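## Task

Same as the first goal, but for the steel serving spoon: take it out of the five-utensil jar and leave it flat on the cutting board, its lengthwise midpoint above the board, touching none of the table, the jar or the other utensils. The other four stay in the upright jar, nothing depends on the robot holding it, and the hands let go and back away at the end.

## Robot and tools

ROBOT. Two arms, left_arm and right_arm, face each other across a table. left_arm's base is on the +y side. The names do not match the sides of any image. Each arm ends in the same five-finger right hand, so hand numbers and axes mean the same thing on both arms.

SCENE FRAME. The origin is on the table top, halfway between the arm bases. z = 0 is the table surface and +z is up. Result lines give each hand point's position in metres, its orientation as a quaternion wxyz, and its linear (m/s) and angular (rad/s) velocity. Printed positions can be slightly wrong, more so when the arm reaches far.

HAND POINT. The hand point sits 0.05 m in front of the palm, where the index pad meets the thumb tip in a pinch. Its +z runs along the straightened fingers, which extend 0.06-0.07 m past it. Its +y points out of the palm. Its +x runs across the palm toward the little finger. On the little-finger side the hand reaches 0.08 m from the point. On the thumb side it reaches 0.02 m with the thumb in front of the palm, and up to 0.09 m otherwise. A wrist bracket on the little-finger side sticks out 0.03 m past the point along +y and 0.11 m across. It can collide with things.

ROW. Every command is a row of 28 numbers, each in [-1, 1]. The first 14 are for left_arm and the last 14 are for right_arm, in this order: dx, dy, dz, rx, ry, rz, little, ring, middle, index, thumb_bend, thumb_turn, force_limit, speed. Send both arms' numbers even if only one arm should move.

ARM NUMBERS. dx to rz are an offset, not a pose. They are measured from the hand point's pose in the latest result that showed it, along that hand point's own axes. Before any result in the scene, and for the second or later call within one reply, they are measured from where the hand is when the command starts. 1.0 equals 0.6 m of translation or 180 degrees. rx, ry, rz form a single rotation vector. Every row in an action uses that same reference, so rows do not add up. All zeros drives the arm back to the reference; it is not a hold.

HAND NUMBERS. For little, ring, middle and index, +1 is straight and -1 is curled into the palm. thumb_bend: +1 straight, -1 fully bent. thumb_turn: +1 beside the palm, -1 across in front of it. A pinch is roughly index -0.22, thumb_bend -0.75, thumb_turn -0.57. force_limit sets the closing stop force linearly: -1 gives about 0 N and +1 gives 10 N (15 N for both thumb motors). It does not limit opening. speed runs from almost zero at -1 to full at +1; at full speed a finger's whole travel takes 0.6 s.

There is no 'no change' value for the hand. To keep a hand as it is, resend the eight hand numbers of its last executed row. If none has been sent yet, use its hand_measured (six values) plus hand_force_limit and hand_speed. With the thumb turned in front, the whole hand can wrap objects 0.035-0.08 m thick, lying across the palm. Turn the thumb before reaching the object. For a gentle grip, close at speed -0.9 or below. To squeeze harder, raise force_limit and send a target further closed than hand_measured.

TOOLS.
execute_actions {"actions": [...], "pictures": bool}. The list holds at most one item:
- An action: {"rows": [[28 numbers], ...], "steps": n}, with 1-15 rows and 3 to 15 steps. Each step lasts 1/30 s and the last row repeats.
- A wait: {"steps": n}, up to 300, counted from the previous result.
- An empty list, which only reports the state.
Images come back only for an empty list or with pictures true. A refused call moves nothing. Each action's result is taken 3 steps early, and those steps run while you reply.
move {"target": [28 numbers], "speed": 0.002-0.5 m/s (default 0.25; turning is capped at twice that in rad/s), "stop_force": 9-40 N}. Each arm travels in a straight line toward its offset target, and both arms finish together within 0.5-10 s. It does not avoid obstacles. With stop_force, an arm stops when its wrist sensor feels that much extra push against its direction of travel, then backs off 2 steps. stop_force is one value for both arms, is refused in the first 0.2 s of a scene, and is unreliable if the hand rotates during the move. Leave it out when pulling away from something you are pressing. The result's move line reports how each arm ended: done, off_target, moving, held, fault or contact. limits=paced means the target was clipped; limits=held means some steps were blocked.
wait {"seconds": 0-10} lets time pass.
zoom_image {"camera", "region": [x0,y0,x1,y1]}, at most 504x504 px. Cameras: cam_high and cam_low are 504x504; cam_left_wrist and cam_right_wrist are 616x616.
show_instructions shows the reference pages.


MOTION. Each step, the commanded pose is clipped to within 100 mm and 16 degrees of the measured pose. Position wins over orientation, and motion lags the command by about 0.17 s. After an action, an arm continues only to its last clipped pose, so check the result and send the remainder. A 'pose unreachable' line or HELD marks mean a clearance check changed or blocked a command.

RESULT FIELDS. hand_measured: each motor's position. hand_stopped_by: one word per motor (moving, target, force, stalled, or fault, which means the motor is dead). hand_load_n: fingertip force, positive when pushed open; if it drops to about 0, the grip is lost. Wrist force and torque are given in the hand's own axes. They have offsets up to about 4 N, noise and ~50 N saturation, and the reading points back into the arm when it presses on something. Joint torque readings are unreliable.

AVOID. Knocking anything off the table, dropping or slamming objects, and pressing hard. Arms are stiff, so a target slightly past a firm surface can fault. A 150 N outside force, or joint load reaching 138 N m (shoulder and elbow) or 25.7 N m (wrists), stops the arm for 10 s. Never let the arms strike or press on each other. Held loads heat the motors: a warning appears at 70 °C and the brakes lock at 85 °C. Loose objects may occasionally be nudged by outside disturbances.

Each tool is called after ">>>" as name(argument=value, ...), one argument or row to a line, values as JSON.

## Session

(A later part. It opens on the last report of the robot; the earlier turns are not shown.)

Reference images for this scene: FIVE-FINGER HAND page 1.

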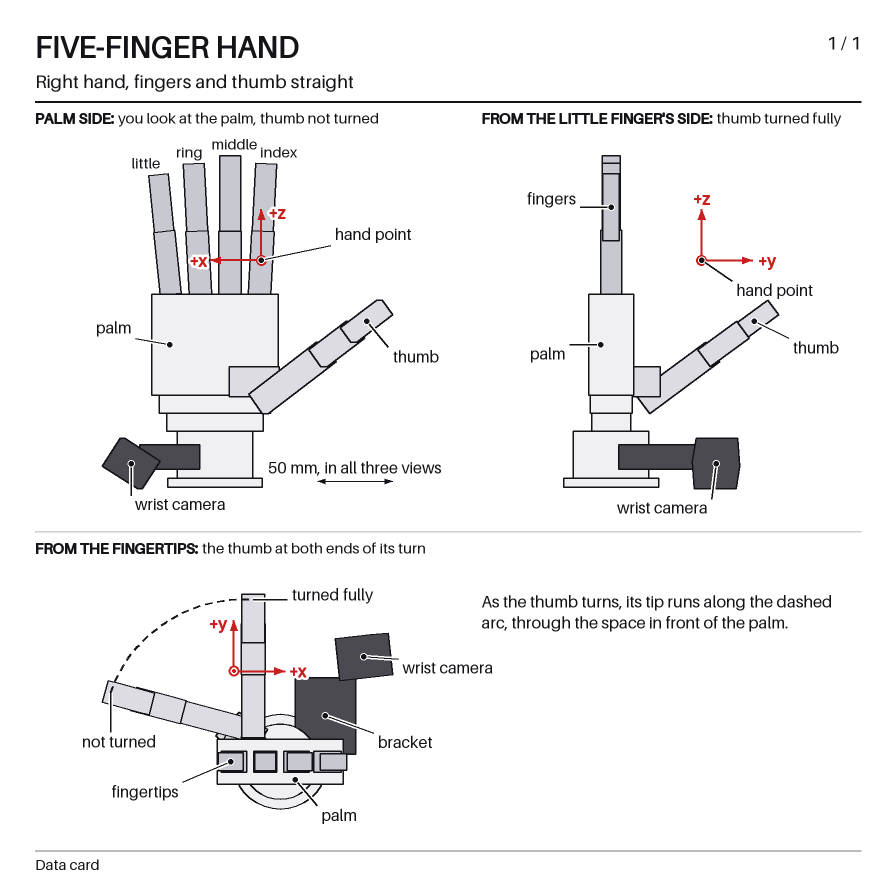

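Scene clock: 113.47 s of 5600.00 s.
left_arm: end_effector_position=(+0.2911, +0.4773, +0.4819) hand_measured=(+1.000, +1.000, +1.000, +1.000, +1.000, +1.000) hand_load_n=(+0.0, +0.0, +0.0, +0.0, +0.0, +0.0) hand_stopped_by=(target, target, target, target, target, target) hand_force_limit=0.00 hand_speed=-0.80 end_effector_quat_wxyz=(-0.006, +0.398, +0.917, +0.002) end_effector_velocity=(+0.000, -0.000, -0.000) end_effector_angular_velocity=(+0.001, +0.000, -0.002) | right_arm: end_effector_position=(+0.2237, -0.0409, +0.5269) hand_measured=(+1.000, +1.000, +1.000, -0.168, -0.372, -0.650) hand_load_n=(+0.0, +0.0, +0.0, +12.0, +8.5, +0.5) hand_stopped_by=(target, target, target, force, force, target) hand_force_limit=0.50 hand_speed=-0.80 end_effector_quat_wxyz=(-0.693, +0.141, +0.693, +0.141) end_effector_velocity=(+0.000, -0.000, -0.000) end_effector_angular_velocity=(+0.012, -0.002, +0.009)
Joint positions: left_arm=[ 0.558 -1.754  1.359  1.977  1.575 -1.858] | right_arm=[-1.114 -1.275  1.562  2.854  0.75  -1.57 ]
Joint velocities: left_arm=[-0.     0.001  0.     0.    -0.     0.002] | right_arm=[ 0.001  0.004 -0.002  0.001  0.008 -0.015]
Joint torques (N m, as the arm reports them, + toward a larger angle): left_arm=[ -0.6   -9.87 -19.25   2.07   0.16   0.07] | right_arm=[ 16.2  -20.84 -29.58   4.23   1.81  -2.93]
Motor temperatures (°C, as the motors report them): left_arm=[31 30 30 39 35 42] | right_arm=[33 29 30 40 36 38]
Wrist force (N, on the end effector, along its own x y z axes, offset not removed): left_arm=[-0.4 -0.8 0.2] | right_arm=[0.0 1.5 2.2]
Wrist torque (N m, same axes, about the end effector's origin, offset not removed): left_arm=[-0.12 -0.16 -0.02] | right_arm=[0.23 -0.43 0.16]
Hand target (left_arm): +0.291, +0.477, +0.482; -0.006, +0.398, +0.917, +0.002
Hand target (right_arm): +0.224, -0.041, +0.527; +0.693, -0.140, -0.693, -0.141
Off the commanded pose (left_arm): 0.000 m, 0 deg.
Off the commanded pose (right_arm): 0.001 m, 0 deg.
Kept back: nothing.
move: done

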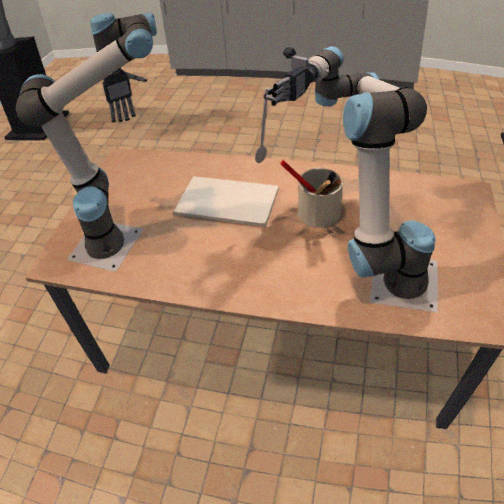

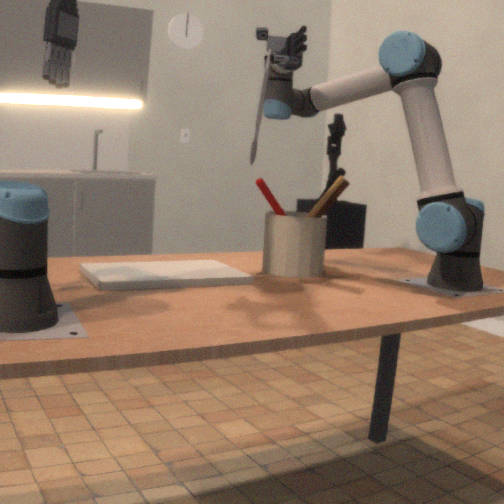

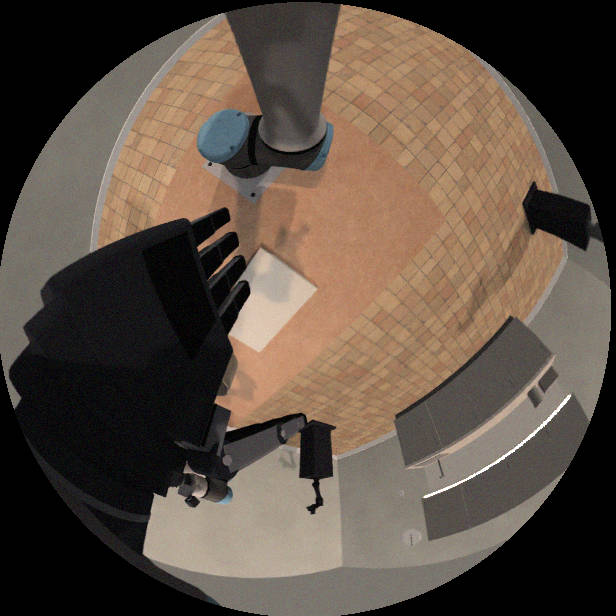

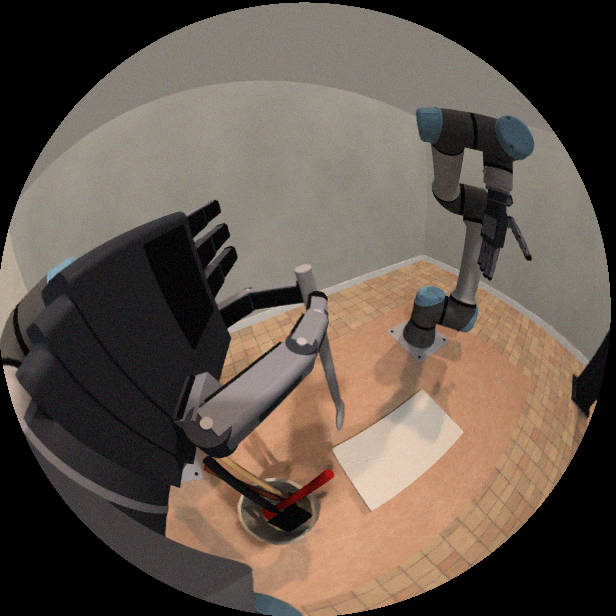

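>>> move(
  target=[0,0,0,0,0,0,1,1,1,1,1,1,0,-0.8, -0.128,0.174,-0.064,-0.706,0,0,1,1,1,-0.45,-0.65,-0.65,0.5,-0.8],
  speed=0.15,
)

Scene clock: 121.63 s of 5600.00 s.
left_arm: end_effector_position=(+0.2911, +0.4773, +0.4819) hand_measured=(+1.000, +1.000, +1.000, +1.000, +1.000, +1.000) hand_load_n=(+0.0, +0.0, +0.0, +0.0, +0.0, +0.0) hand_stopped_by=(target, target, target, target, target, target) hand_force_limit=0.00 hand_speed=-0.80 end_effector_quat_wxyz=(-0.006, +0.398, +0.917, +0.002) end_effector_velocity=(+0.000, -0.001, -0.000) end_effector_angular_velocity=(+0.002, +0.001, -0.000) | right_arm: end_effector_position=(+0.3002, +0.0407, +0.4504) hand_measured=(+1.000, +1.000, +1.000, -0.168, -0.372, -0.650) hand_load_n=(+0.0, +0.0, +0.0, +12.0, +8.5, +0.5) hand_stopped_by=(target, target, target, force, force, target) hand_force_limit=0.50 hand_speed=-0.80 end_effector_quat_wxyz=(-0.184, +0.683, +0.182, +0.683) end_effector_velocity=(+0.001, +0.001, -0.001) end_effector_angular_velocity=(-0.001, +0.000, -0.016)
Joint positions: left_arm=[ 0.558 -1.754  1.359  1.977  1.575 -1.858] | right_arm=[-0.292 -1.273  1.771  2.642 -2.289 -1.569]
Joint velocities: left_arm=[-0.     0.002 -0.     0.    -0.     0.   ] | right_arm=[ 0.003  0.011 -0.013  0.002 -0.019 -0.   ]
Joint torques (N m, as the arm reports them, + toward a larger angle): left_arm=[ -0.61 -10.13 -19.44   2.03   0.23   0.06] | right_arm=[ 14.53 -23.22 -30.47   1.47  -1.73  -2.55]
Motor temperatures (°C, as the motors report them): left_arm=[31 30 30 39 35 42] | right_arm=[33 29 30 40 36 38]
Wrist force (N, on the end effector, along its own x y z axes, offset not removed): left_arm=[0.3 -1.2 1.6] | right_arm=[-0.4 1.5 3.0]
Wrist torque (N m, same axes, about the end effector's origin, offset not removed): left_arm=[-0.21 -0.32 0.06] | right_arm=[0.24 -0.47 0.04]
Hand target (left_arm): +0.291, +0.477, +0.482; -0.006, +0.398, +0.917, +0.002
Hand target (right_arm): +0.300, +0.041, +0.450; -0.183, +0.683, +0.182, +0.683
Off the commanded pose (left_arm): 0.000 m, 0 deg.
Off the commanded pose (right_arm): 0.001 m, 0 deg.
Kept back: nothing.
move: done

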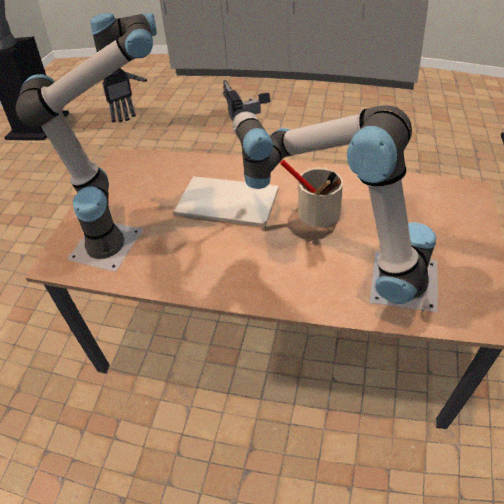

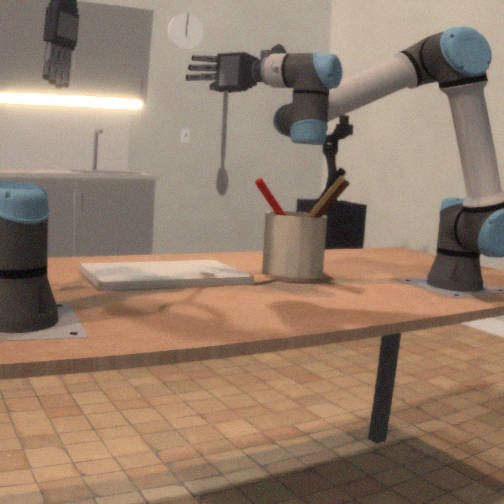

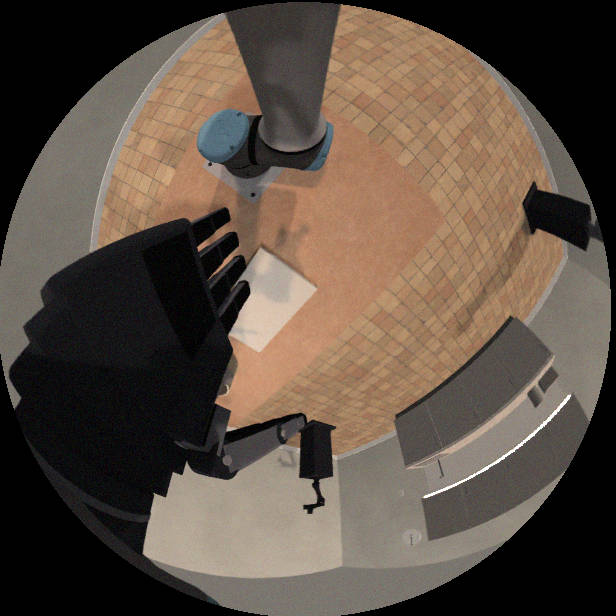

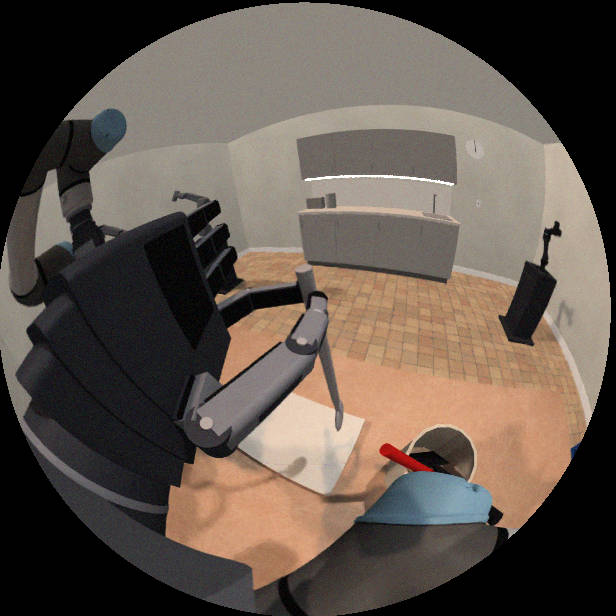

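>>> move(
  target=[0,0,0,0,0,0,1,1,1,1,1,1,0,-0.8, 0,0,0,0,-0.222,0,0.3,0.3,0.5,-0.45,-0.65,-0.65,0.5,-0.8],
  speed=0.1,
)

Scene clock: 125.83 s of 5600.00 s.
left_arm: end_effector_position=(+0.2911, +0.4773, +0.4819) hand_measured=(+1.000, +1.000, +1.000, +1.000, +1.000, +1.000) hand_load_n=(+0.0, +0.0, +0.0, +0.0, +0.0, +0.0) hand_stopped_by=(target, target, target, target, target, target) hand_force_limit=0.00 hand_speed=-0.80 end_effector_quat_wxyz=(-0.006, +0.398, +0.917, +0.002) end_effector_velocity=(-0.000, +0.000, +0.000) end_effector_angular_velocity=(-0.001, -0.000, +0.001) | right_arm: end_effector_position=(+0.3000, +0.0407, +0.4502) hand_measured=(+0.300, +0.300, +0.500, -0.168, -0.372, -0.650) hand_load_n=(+0.0, +0.0, +0.0, +11.5, +10.5, +3.0) hand_stopped_by=(target, target, target, force, force, target) hand_force_limit=0.50 hand_speed=-0.80 end_effector_quat_wxyz=(-0.111, +0.875, +0.233, +0.409) end_effector_velocity=(+0.001, +0.000, -0.000) end_effector_angular_velocity=(-0.009, +0.016, -0.002)
Joint positions: left_arm=[ 0.558 -1.754  1.359  1.977  1.575 -1.858] | right_arm=[-0.39  -1.444  1.493  3.889 -2.033 -1.139]
Joint velocities: left_arm=[ 0.    -0.001 -0.     0.     0.    -0.001] | right_arm=[-0.004  0.004 -0.014  0.028  0.009  0.007]
Joint torques (N m, as the arm reports them, + toward a larger angle): left_arm=[ -0.66  -9.64 -19.75   2.1    0.24   0.  ] | right_arm=[-12.13 -20.36 -36.86  -0.18   1.59   2.02]
Motor temperatures (°C, as the motors report them): left_arm=[31 30 30 39 35 42] | right_arm=[33 29 30 40 36 38]
Wrist force (N, on the end effector, along its own x y z axes, offset not removed): left_arm=[0.4 -1.0 2.0] | right_arm=[-1.5 2.5 4.2]
Wrist torque (N m, same axes, about the end effector's origin, offset not removed): left_arm=[-0.20 -0.36 0.02] | right_arm=[0.34 -0.15 0.02]
Hand target (left_arm): +0.291, +0.477, +0.482; -0.006, +0.398, +0.917, +0.002
Hand target (right_arm): +0.300, +0.041, +0.450; -0.111, +0.875, +0.234, +0.408
Off the commanded pose (left_arm): 0.000 m, 0 deg.
Off the commanded pose (right_arm): 0.000 m, 0 deg.
Kept back: nothing.
move: done

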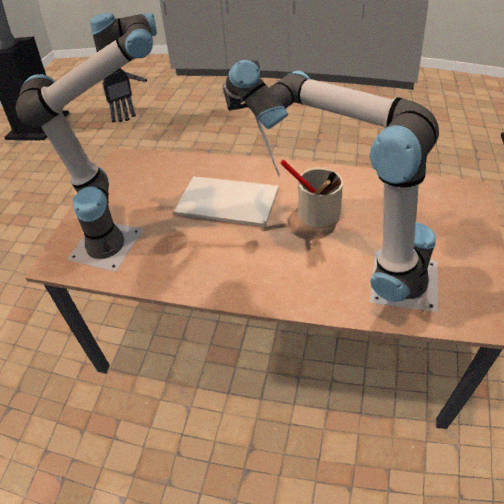

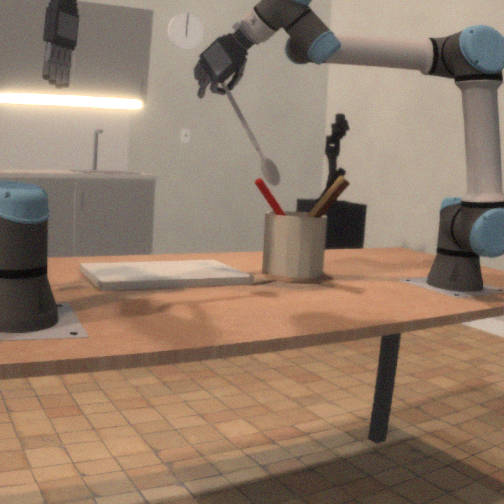

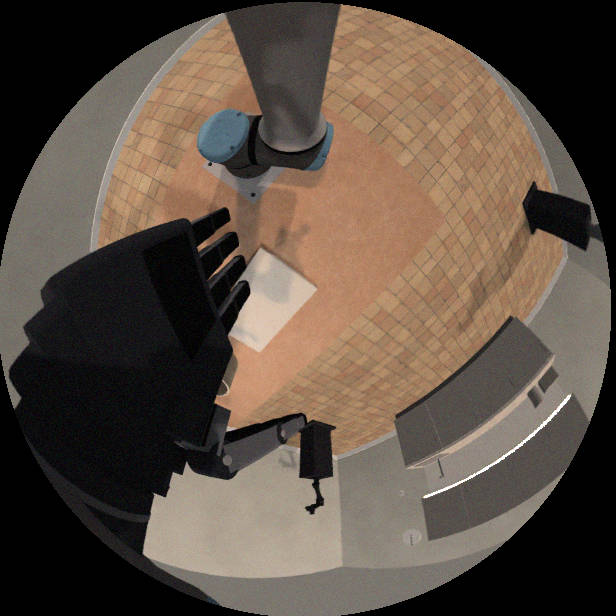

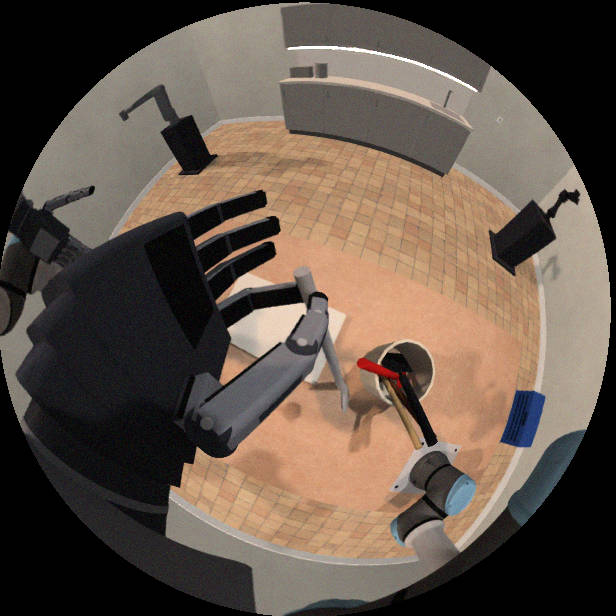

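>>> move(
  target=[0,0,0,0,0,0,1,1,1,1,1,1,0,-0.8, -0.128,-0.173,0.237,0,0,0,0.3,0.3,0.5,-0.45,-0.65,-0.65,0.5,-0.8],
  speed=0.08,
)

Scene clock: 128.97 s of 5600.00 s.
left_arm: end_effector_position=(+0.2911, +0.4773, +0.4819) hand_measured=(+1.000, +1.000, +1.000, +1.000, +1.000, +1.000) hand_load_n=(+0.0, +0.0, +0.0, +0.0, +0.0, +0.0) hand_stopped_by=(target, target, target, target, target, target) hand_force_limit=0.00 hand_speed=-0.80 end_effector_quat_wxyz=(-0.006, +0.398, +0.917, +0.002) end_effector_velocity=(+0.000, +0.000, +0.000) end_effector_angular_velocity=(+0.001, -0.000, +0.001) | right_arm: end_effector_position=(+0.3002, +0.1604, +0.3005) hand_measured=(+0.300, +0.300, +0.500, -0.168, -0.372, -0.650) hand_load_n=(+0.0, +0.0, +0.0, +11.5, +10.5, +3.0) hand_stopped_by=(target, target, target, force, force, target) hand_force_limit=0.50 hand_speed=-0.80 end_effector_quat_wxyz=(-0.111, +0.875, +0.233, +0.409) end_effector_velocity=(+0.001, +0.001, -0.001) end_effector_angular_velocity=(+0.000, -0.002, -0.003)
Joint positions: left_arm=[ 0.558 -1.754  1.359  1.977  1.575 -1.858] | right_arm=[-0.312 -1.1    1.422  3.647 -2.086 -1.075]
Joint velocities: left_arm=[ 0.001  0.    -0.001  0.001 -0.     0.   ] | right_arm=[-0.     0.005 -0.004 -0.002 -0.003  0.001]
Joint torques (N m, as the arm reports them, + toward a larger angle): left_arm=[ -0.69  -9.69 -19.45   2.1    0.26   0.1 ] | right_arm=[ 14.   -32.25 -34.49  -5.76  -2.75   2.65]
Motor temperatures (°C, as the motors report them): left_arm=[31 30 30 39 35 42] | right_arm=[33 29 30 40 36 38]
Wrist force (N, on the end effector, along its own x y z axes, offset not removed): left_arm=[-1.2 -1.3 0.0] | right_arm=[2.0 3.1 2.5]
Wrist torque (N m, same axes, about the end effector's origin, offset not removed): left_arm=[-0.16 -0.03 -0.02] | right_arm=[0.53 -0.60 0.44]
Hand target (left_arm): +0.291, +0.477, +0.482; -0.006, +0.398, +0.917, +0.002
Hand target (right_arm): +0.300, +0.161, +0.300; -0.111, +0.875, +0.233, +0.409
Off the commanded pose (left_arm): 0.000 m, 0 deg.
Off the commanded pose (right_arm): 0.001 m, 0 deg.
Kept back: nothing.
move: done

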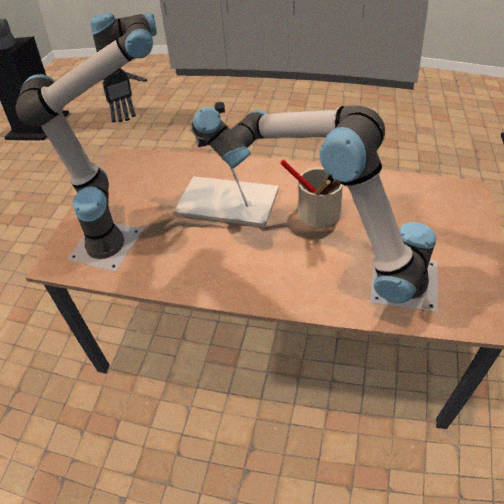

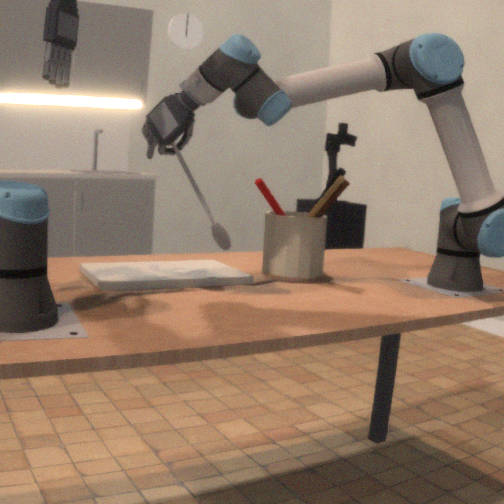

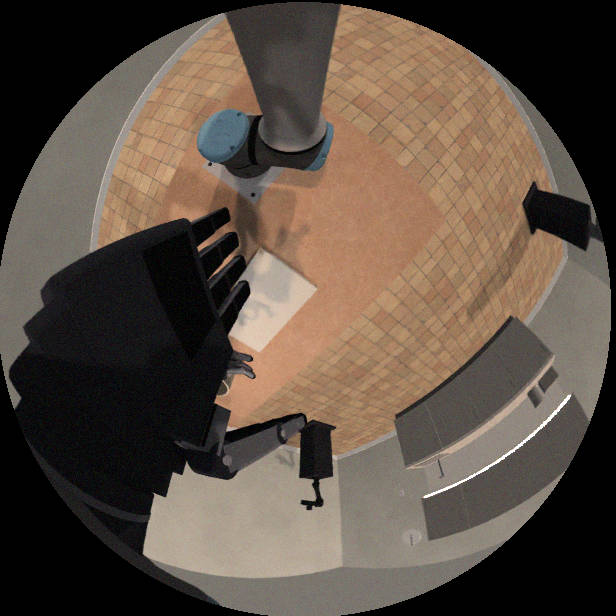

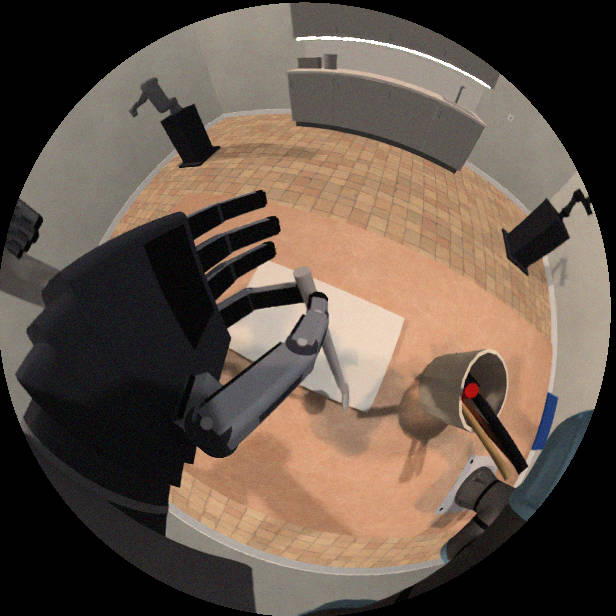

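>>> move(
  target=[0,0,0,0,0,0,1,1,1,1,1,1,0,-0.8, -0.165,-0.11,0.02,0,0,-0.14,0.3,0.3,0.5,-0.45,-0.65,-0.65,0.5,-0.8],
  speed=0.04,
)

Scene clock: 135.07 s of 5600.00 s.
left_arm: end_effector_position=(+0.2911, +0.4773, +0.4819) hand_measured=(+1.000, +1.000, +1.000, +1.000, +1.000, +1.000) hand_load_n=(+0.0, +0.0, +0.0, +0.0, +0.0, +0.0) hand_stopped_by=(target, target, target, target, target, target) hand_force_limit=0.00 hand_speed=-0.80 end_effector_quat_wxyz=(-0.006, +0.398, +0.917, +0.002) end_effector_velocity=(-0.000, -0.000, +0.000) end_effector_angular_velocity=(+0.001, -0.000, -0.003) | right_arm: end_effector_position=(+0.2206, +0.1904, +0.2170) hand_measured=(+0.300, +0.300, +0.500, -0.168, -0.372, -0.650) hand_load_n=(+0.0, +0.0, +0.0, +13.0, +10.5, +4.0) hand_stopped_by=(target, target, target, force, force, target) hand_force_limit=0.50 hand_speed=-0.80 end_effector_quat_wxyz=(-0.019, +0.803, +0.418, +0.423) end_effector_velocity=(-0.001, +0.000, -0.002) end_effector_angular_velocity=(-0.007, -0.005, +0.006)
Joint positions: left_arm=[ 0.558 -1.754  1.359  1.977  1.575 -1.858] | right_arm=[-0.153 -0.968  1.489  3.526 -2.189 -1.37 ]
Joint velocities: left_arm=[-0.002  0.    -0.     0.001 -0.     0.001] | right_arm=[ 0.003  0.004  0.001 -0.003 -0.003 -0.008]
Joint torques (N m, as the arm reports them, + toward a larger angle): left_arm=[ -1.18  -9.95 -19.71   2.1    0.23   0.12] | right_arm=[ 11.55 -35.61 -11.32  -5.23  -3.28  -2.98]
Motor temperatures (°C, as the motors report them): left_arm=[31 30 30 39 35 42] | right_arm=[33 29 30 40 36 38]
Wrist force (N, on the end effector, along its own x y z axes, offset not removed): left_arm=[-0.3 -0.7 1.9] | right_arm=[0.0 -0.1 2.6]
Wrist torque (N m, same axes, about the end effector's origin, offset not removed): left_arm=[-0.24 -0.24 0.01] | right_arm=[0.03 -0.18 0.11]
Hand target (left_arm): +0.291, +0.477, +0.482; -0.006, +0.398, +0.917, +0.002
Hand target (right_arm): +0.220, +0.190, +0.217; -0.019, +0.803, +0.419, +0.424
Off the commanded pose (left_arm): 0.000 m, 0 deg.
Off the commanded pose (right_arm): 0.001 m, 0 deg.
Kept back: nothing.
move: done

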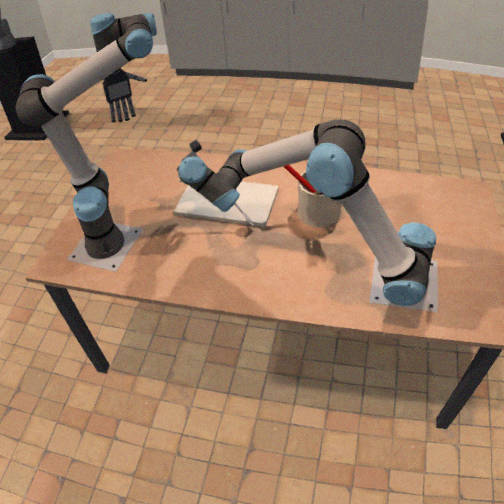

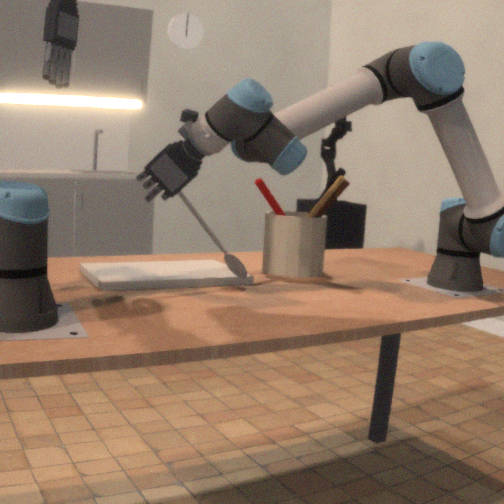

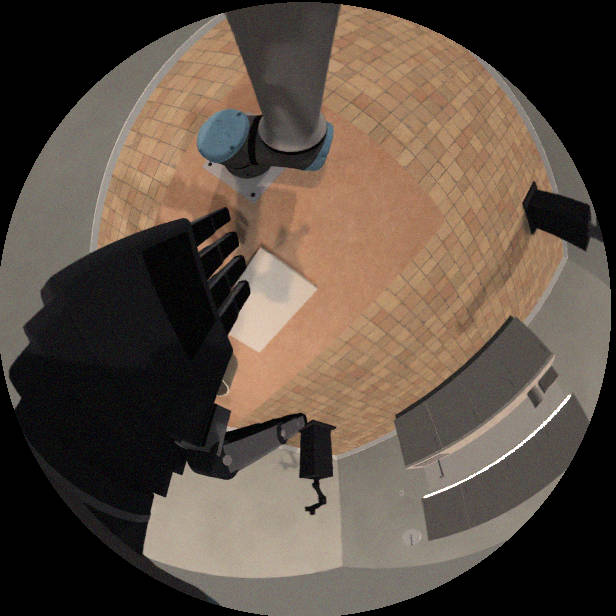

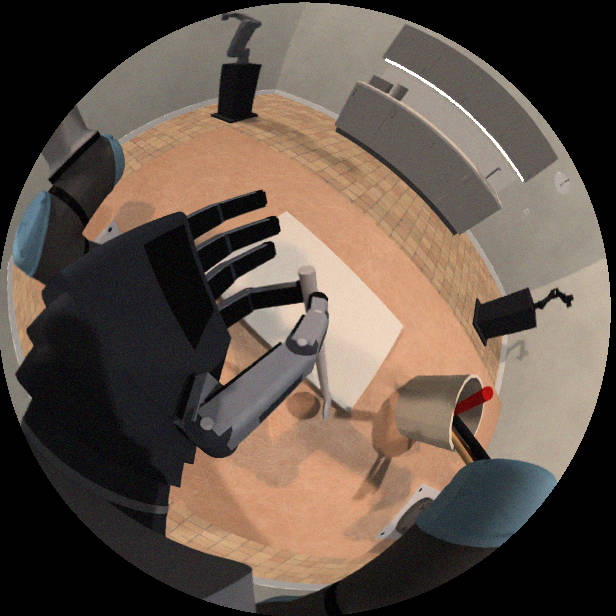

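>>> move(
  target=[0,0,0,0,0,0,1,1,1,1,1,1,0,-0.8, 0.121,0.061,0.111,0,0,0,0.3,0.3,0.5,-0.45,-0.65,-0.65,0.5,-0.8],
  speed=0.04,
)

Scene clock: 138.37 s of 5600.00 s.
left_arm: end_effector_position=(+0.2911, +0.4773, +0.4819) hand_measured=(+1.000, +1.000, +1.000, +1.000, +1.000, +1.000) hand_load_n=(+0.0, +0.0, +0.0, +0.0, +0.0, +0.0) hand_stopped_by=(target, target, target, target, target, target) hand_force_limit=0.00 hand_speed=-0.80 end_effector_quat_wxyz=(-0.006, +0.398, +0.917, +0.002) end_effector_velocity=(-0.000, -0.001, -0.000) end_effector_angular_velocity=(-0.001, +0.000, -0.003) | right_arm: end_effector_position=(+0.3109, +0.2397, +0.2368) hand_measured=(+0.300, +0.300, +0.500, -0.168, -0.372, -0.650) hand_load_n=(+0.0, +0.0, +0.0, +13.0, +10.5, +3.5) hand_stopped_by=(target, target, target, force, force, target) hand_force_limit=0.50 hand_speed=-0.80 end_effector_quat_wxyz=(-0.019, +0.803, +0.418, +0.424) end_effector_velocity=(+0.003, +0.001, +0.000) end_effector_angular_velocity=(-0.000, +0.001, -0.001)
Joint positions: left_arm=[ 0.558 -1.754  1.359  1.977  1.575 -1.858] | right_arm=[-0.264 -0.858  1.253  3.595 -2.119 -1.472]
Joint velocities: left_arm=[-0.001  0.    -0.    -0.     0.001  0.002] | right_arm=[-0.003  0.004 -0.007  0.003  0.002 -0.002]
Joint torques (N m, as the arm reports them, + toward a larger angle): left_arm=[ -0.89 -10.01 -19.03   2.14   0.29  -0.01] | right_arm=[-12.08 -39.74 -34.11  -0.16   0.66  -2.39]
Motor temperatures (°C, as the motors report them): left_arm=[31 30 30 39 35 42] | right_arm=[33 29 30 40 36 38]
Wrist force (N, on the end effector, along its own x y z axes, offset not removed): left_arm=[0.3 -1.1 1.3] | right_arm=[-0.9 0.6 1.9]
Wrist torque (N m, same axes, about the end effector's origin, offset not removed): left_arm=[-0.20 -0.27 0.12] | right_arm=[0.33 -0.08 0.08]
Hand target (left_arm): +0.291, +0.477, +0.482; -0.006, +0.398, +0.917, +0.002
Hand target (right_arm): +0.311, +0.240, +0.237; -0.019, +0.803, +0.418, +0.424
Off the commanded pose (left_arm): 0.000 m, 0 deg.
Off the commanded pose (right_arm): 0.000 m, 0 deg.
Kept back: nothing.
move: done

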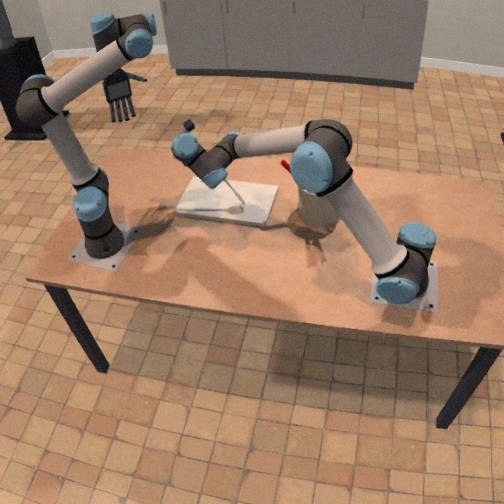

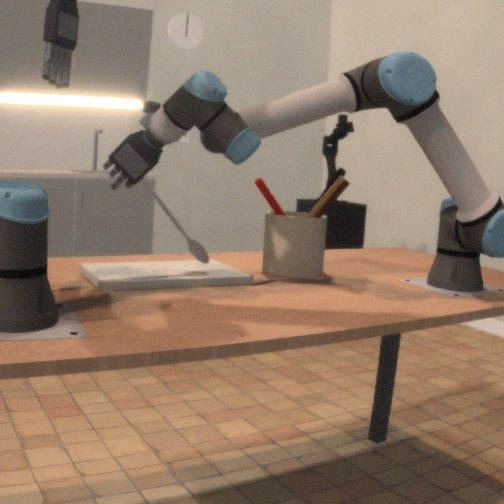

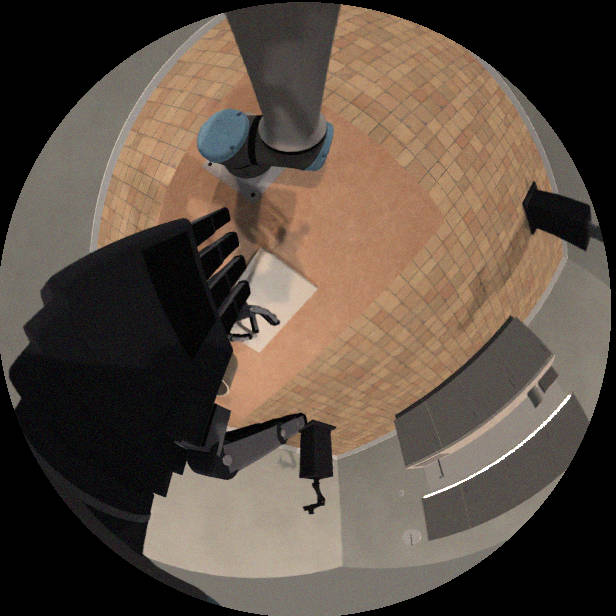

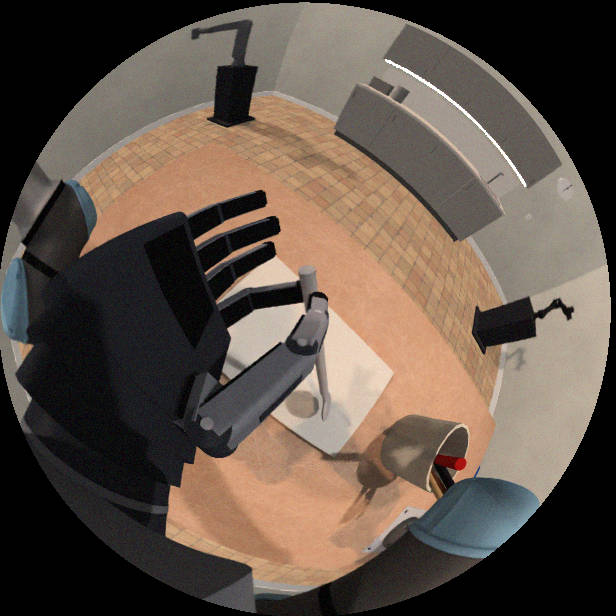

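>>> execute_actions(
  actions=[],
)

Scene clock: 138.57 s of 5600.00 s.
left_arm: end_effector_position=(+0.2911, +0.4773, +0.4819) hand_measured=(+1.000, +1.000, +1.000, +1.000, +1.000, +1.000) hand_load_n=(+0.0, +0.0, +0.0, +0.0, +0.0, +0.0) hand_stopped_by=(target, target, target, target, target, target) hand_force_limit=0.00 hand_speed=-0.80 end_effector_quat_wxyz=(-0.006, +0.398, +0.917, +0.002) end_effector_velocity=(+0.000, +0.000, +0.000) end_effector_angular_velocity=(-0.001, -0.000, +0.000) | right_arm: end_effector_position=(+0.3112, +0.2399, +0.2369) hand_measured=(+0.300, +0.300, +0.500, -0.168, -0.372, -0.650) hand_load_n=(+0.0, +0.0, +0.0, +13.0, +10.5, +3.5) hand_stopped_by=(target, target, target, force, force, target) hand_force_limit=0.50 hand_speed=-0.80 end_effector_quat_wxyz=(-0.019, +0.803, +0.418, +0.424) end_effector_velocity=(+0.001, +0.000, -0.000) end_effector_angular_velocity=(-0.001, +0.000, +0.001)
Joint positions: left_arm=[ 0.558 -1.754  1.359  1.977  1.575 -1.858] | right_arm=[-0.264 -0.858  1.252  3.596 -2.119 -1.472]
Joint velocities: left_arm=[ 0.001 -0.001 -0.    -0.001  0.     0.001] | right_arm=[-0.001  0.001 -0.002  0.001  0.002 -0.002]
Joint torques (N m, as the arm reports them, + toward a larger angle): left_arm=[ -1.78  -9.45 -20.1    2.07   0.34   0.04] | right_arm=[-12.15 -37.88 -35.21  -0.54   1.33  -2.32]
Motor temperatures (°C, as the motors report them): left_arm=[31 30 30 39 35 42] | right_arm=[33 29 30 40 36 38]
Wrist force (N, on the end effector, along its own x y z axes, offset not removed): left_arm=[0.0 -1.7 0.6] | right_arm=[-0.3 1.9 2.8]
Wrist torque (N m, same axes, about the end effector's origin, offset not removed): left_arm=[-0.25 -0.23 0.06] | right_arm=[0.44 -0.22 0.20]
Hand target (left_arm): +0.291, +0.477, +0.482; -0.006, +0.398, +0.917, +0.002
Hand target (right_arm): +0.311, +0.240, +0.237; -0.019, +0.803, +0.418, +0.424
Off the commanded pose (left_arm): 0.000 m, 0 deg.
Off the commanded pose (right_arm): 0.000 m, 0 deg.
Kept back: nothing.
Steps of this call (steps 1 to 6: nothing new was sent). Readings (end_effector_position | what the end effector reports):
1: left_arm (+0.2911, +0.4773, +0.4819) | right_arm (+0.3110, +0.2398, +0.2369) | left_arm hand_measured=(+1.000, +1.000, +1.000, +1.000, +1.000, +1.000) hand_load_n=(+0.0, +0.0, +0.0, +0.0, +0.0, +0.0) hand_stopped_by=(target, target, target, target, target, target) hand_force_limit=0.00 hand_speed=-0.80 | right_arm hand_measured=(+0.300, +0.300, +0.500, -0.168, -0.372, -0.650) hand_load_n=(+0.0, +0.0, +0.0, +13.0, +10.5, +3.5) hand_stopped_by=(target, target, target, force, force, target) hand_force_limit=0.50 hand_speed=-0.80
2: left_arm (+0.2911, +0.4773, +0.4819) | right_arm (+0.3111, +0.2398, +0.2369) | left_arm hand_measured=(+1.000, +1.000, +1.000, +1.000, +1.000, +1.000) hand_load_n=(+0.0, +0.0, +0.0, +0.0, +0.0, +0.0) hand_stopped_by=(target, target, target, target, target, target) hand_force_limit=0.00 hand_speed=-0.80 | right_arm hand_measured=(+0.300, +0.300, +0.500, -0.168, -0.372, -0.650) hand_load_n=(+0.0, +0.0, +0.0, +13.0, +10.5, +3.5) hand_stopped_by=(target, target, target, force, force, target) hand_force_limit=0.50 hand_speed=-0.80
4: left_arm (+0.2911, +0.4773, +0.4819) | right_arm (+0.3111, +0.2398, +0.2369) | left_arm hand_measured=(+1.000, +1.000, +1.000, +1.000, +1.000, +1.000) hand_load_n=(+0.0, +0.0, +0.0, +0.0, +0.0, +0.0) hand_stopped_by=(target, target, target, target, target, target) hand_force_limit=0.00 hand_speed=-0.80 | right_arm hand_measured=(+0.300, +0.300, +0.500, -0.168, -0.372, -0.650) hand_load_n=(+0.0, +0.0, +0.0, +13.0, +10.5, +3.5) hand_stopped_by=(target, target, target, force, force, target) hand_force_limit=0.50 hand_speed=-0.80
6: the state above

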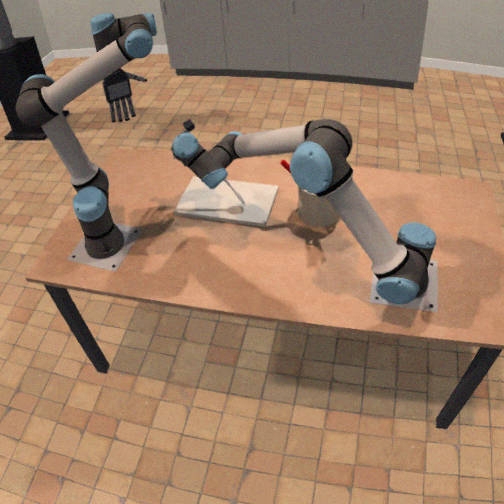

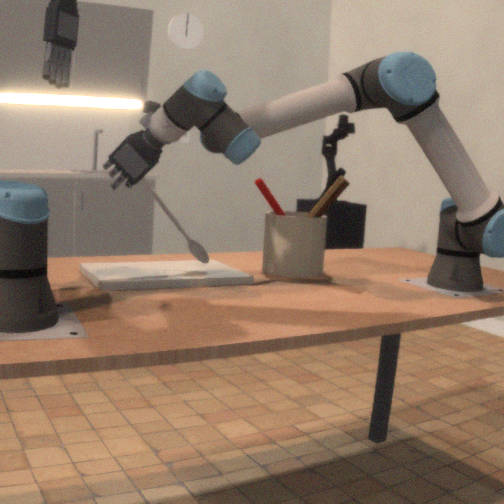

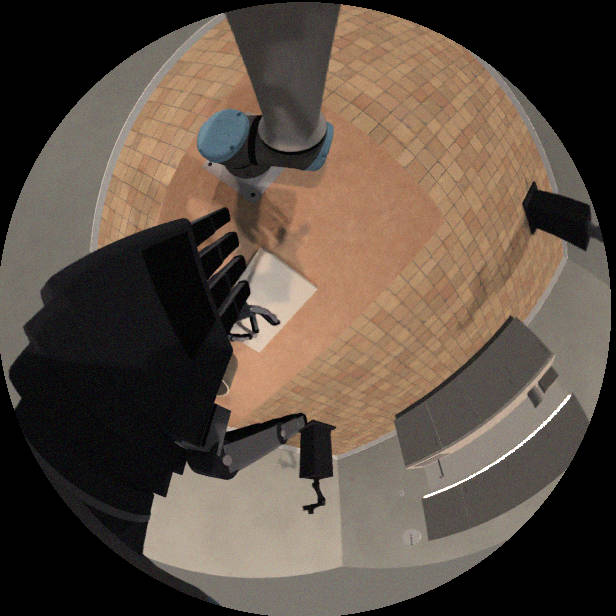

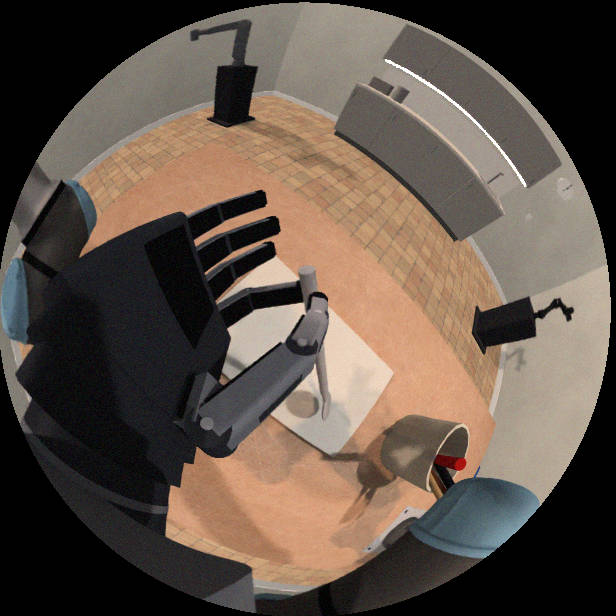

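>>> move(
  target=[0,0,0,0,0,0,1,1,1,1,1,1,0,-0.8, -0.104,-0.048,0.096,0,0,-0.08, 0.3,0.3,0.5,-0.45,-0.65,-0.65,0.5,-0.8],
  speed=0.04,
)

Scene clock: 142.30 s of 5600.00 s.
left_arm: end_effector_position=(+0.2911, +0.4773, +0.4819) hand_measured=(+1.000, +1.000, +1.000, +1.000, +1.000, +1.000) hand_load_n=(+0.0, +0.0, +0.0, +0.0, +0.0, +0.0) hand_stopped_by=(target, target, target, target, target, target) hand_force_limit=0.00 hand_speed=-0.80 end_effector_quat_wxyz=(-0.006, +0.398, +0.917, +0.002) end_effector_velocity=(+0.000, -0.000, +0.000) end_effector_angular_velocity=(-0.002, -0.001, +0.001) | right_arm: end_effector_position=(+0.3116, +0.2396, +0.1476) hand_measured=(+0.300, +0.300, +0.500, -0.168, -0.372, -0.650) hand_load_n=(+0.0, +0.0, +0.0, +14.5, +6.5, -6.0) hand_stopped_by=(target, target, target, force, force, target) hand_force_limit=0.50 hand_speed=-0.80 end_effector_quat_wxyz=(+0.034, +0.745, +0.515, +0.423) end_effector_velocity=(-0.001, +0.001, -0.003) end_effector_angular_velocity=(-0.005, -0.004, +0.008)
Joint positions: left_arm=[ 0.558 -1.754  1.359  1.977  1.575 -1.858] | right_arm=[-0.256 -0.756  1.36   3.39  -2.124 -1.715]
Joint velocities: left_arm=[-0.    -0.    -0.001 -0.001  0.    -0.001] | right_arm=[ 0.002  0.004  0.002 -0.007  0.    -0.01 ]
Joint torques (N m, as the arm reports them, + toward a larger angle): left_arm=[ -1.32  -9.77 -20.     2.22   0.23   0.04] | right_arm=[ 13.57 -38.35 -10.39  -5.69  -2.6   -2.68]
Motor temperatures (°C, as the motors report them): left_arm=[31 30 30 39 35 42] | right_arm=[33 29 30 40 36 38]
Wrist force (N, on the end effector, along its own x y z axes, offset not removed): left_arm=[-0.1 -0.9 -0.4] | right_arm=[1.4 2.6 0.9]
Wrist torque (N m, same axes, about the end effector's origin, offset not removed): left_arm=[-0.02 -0.22 0.03] | right_arm=[0.51 -0.36 -0.01]
Hand target (left_arm): +0.291, +0.477, +0.482; -0.006, +0.398, +0.917, +0.002
Hand target (right_arm): +0.312, +0.240, +0.147; +0.034, +0.745, +0.516, +0.423
Off the commanded pose (left_arm): 0.000 m, 0 deg.
Off the commanded pose (right_arm): 0.000 m, 0 deg.
Kept back: nothing.
move: done

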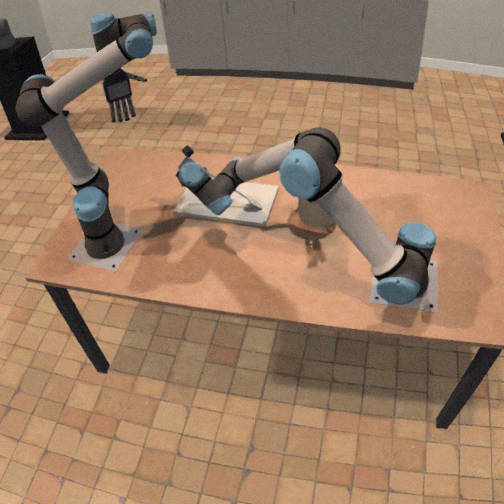

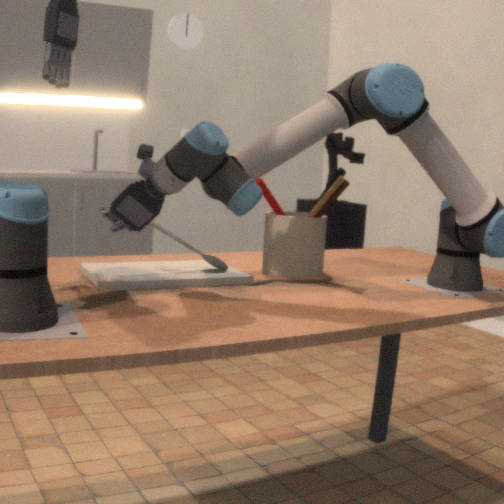

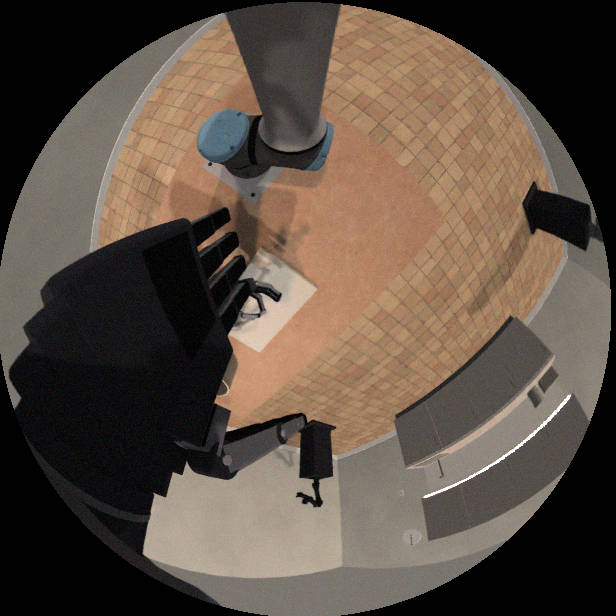

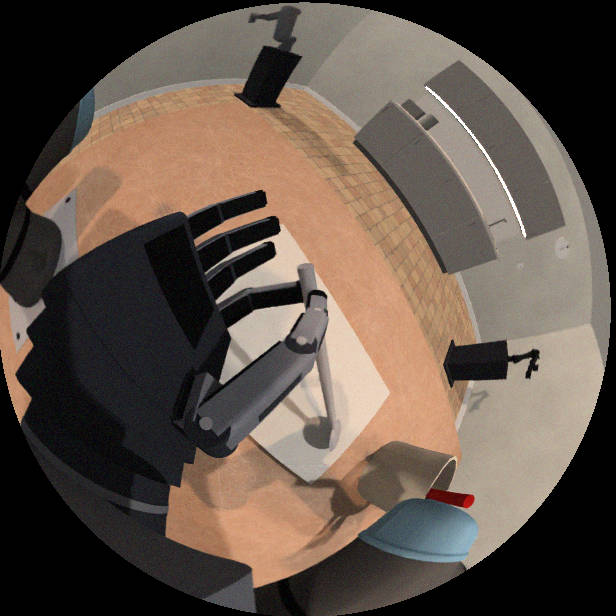

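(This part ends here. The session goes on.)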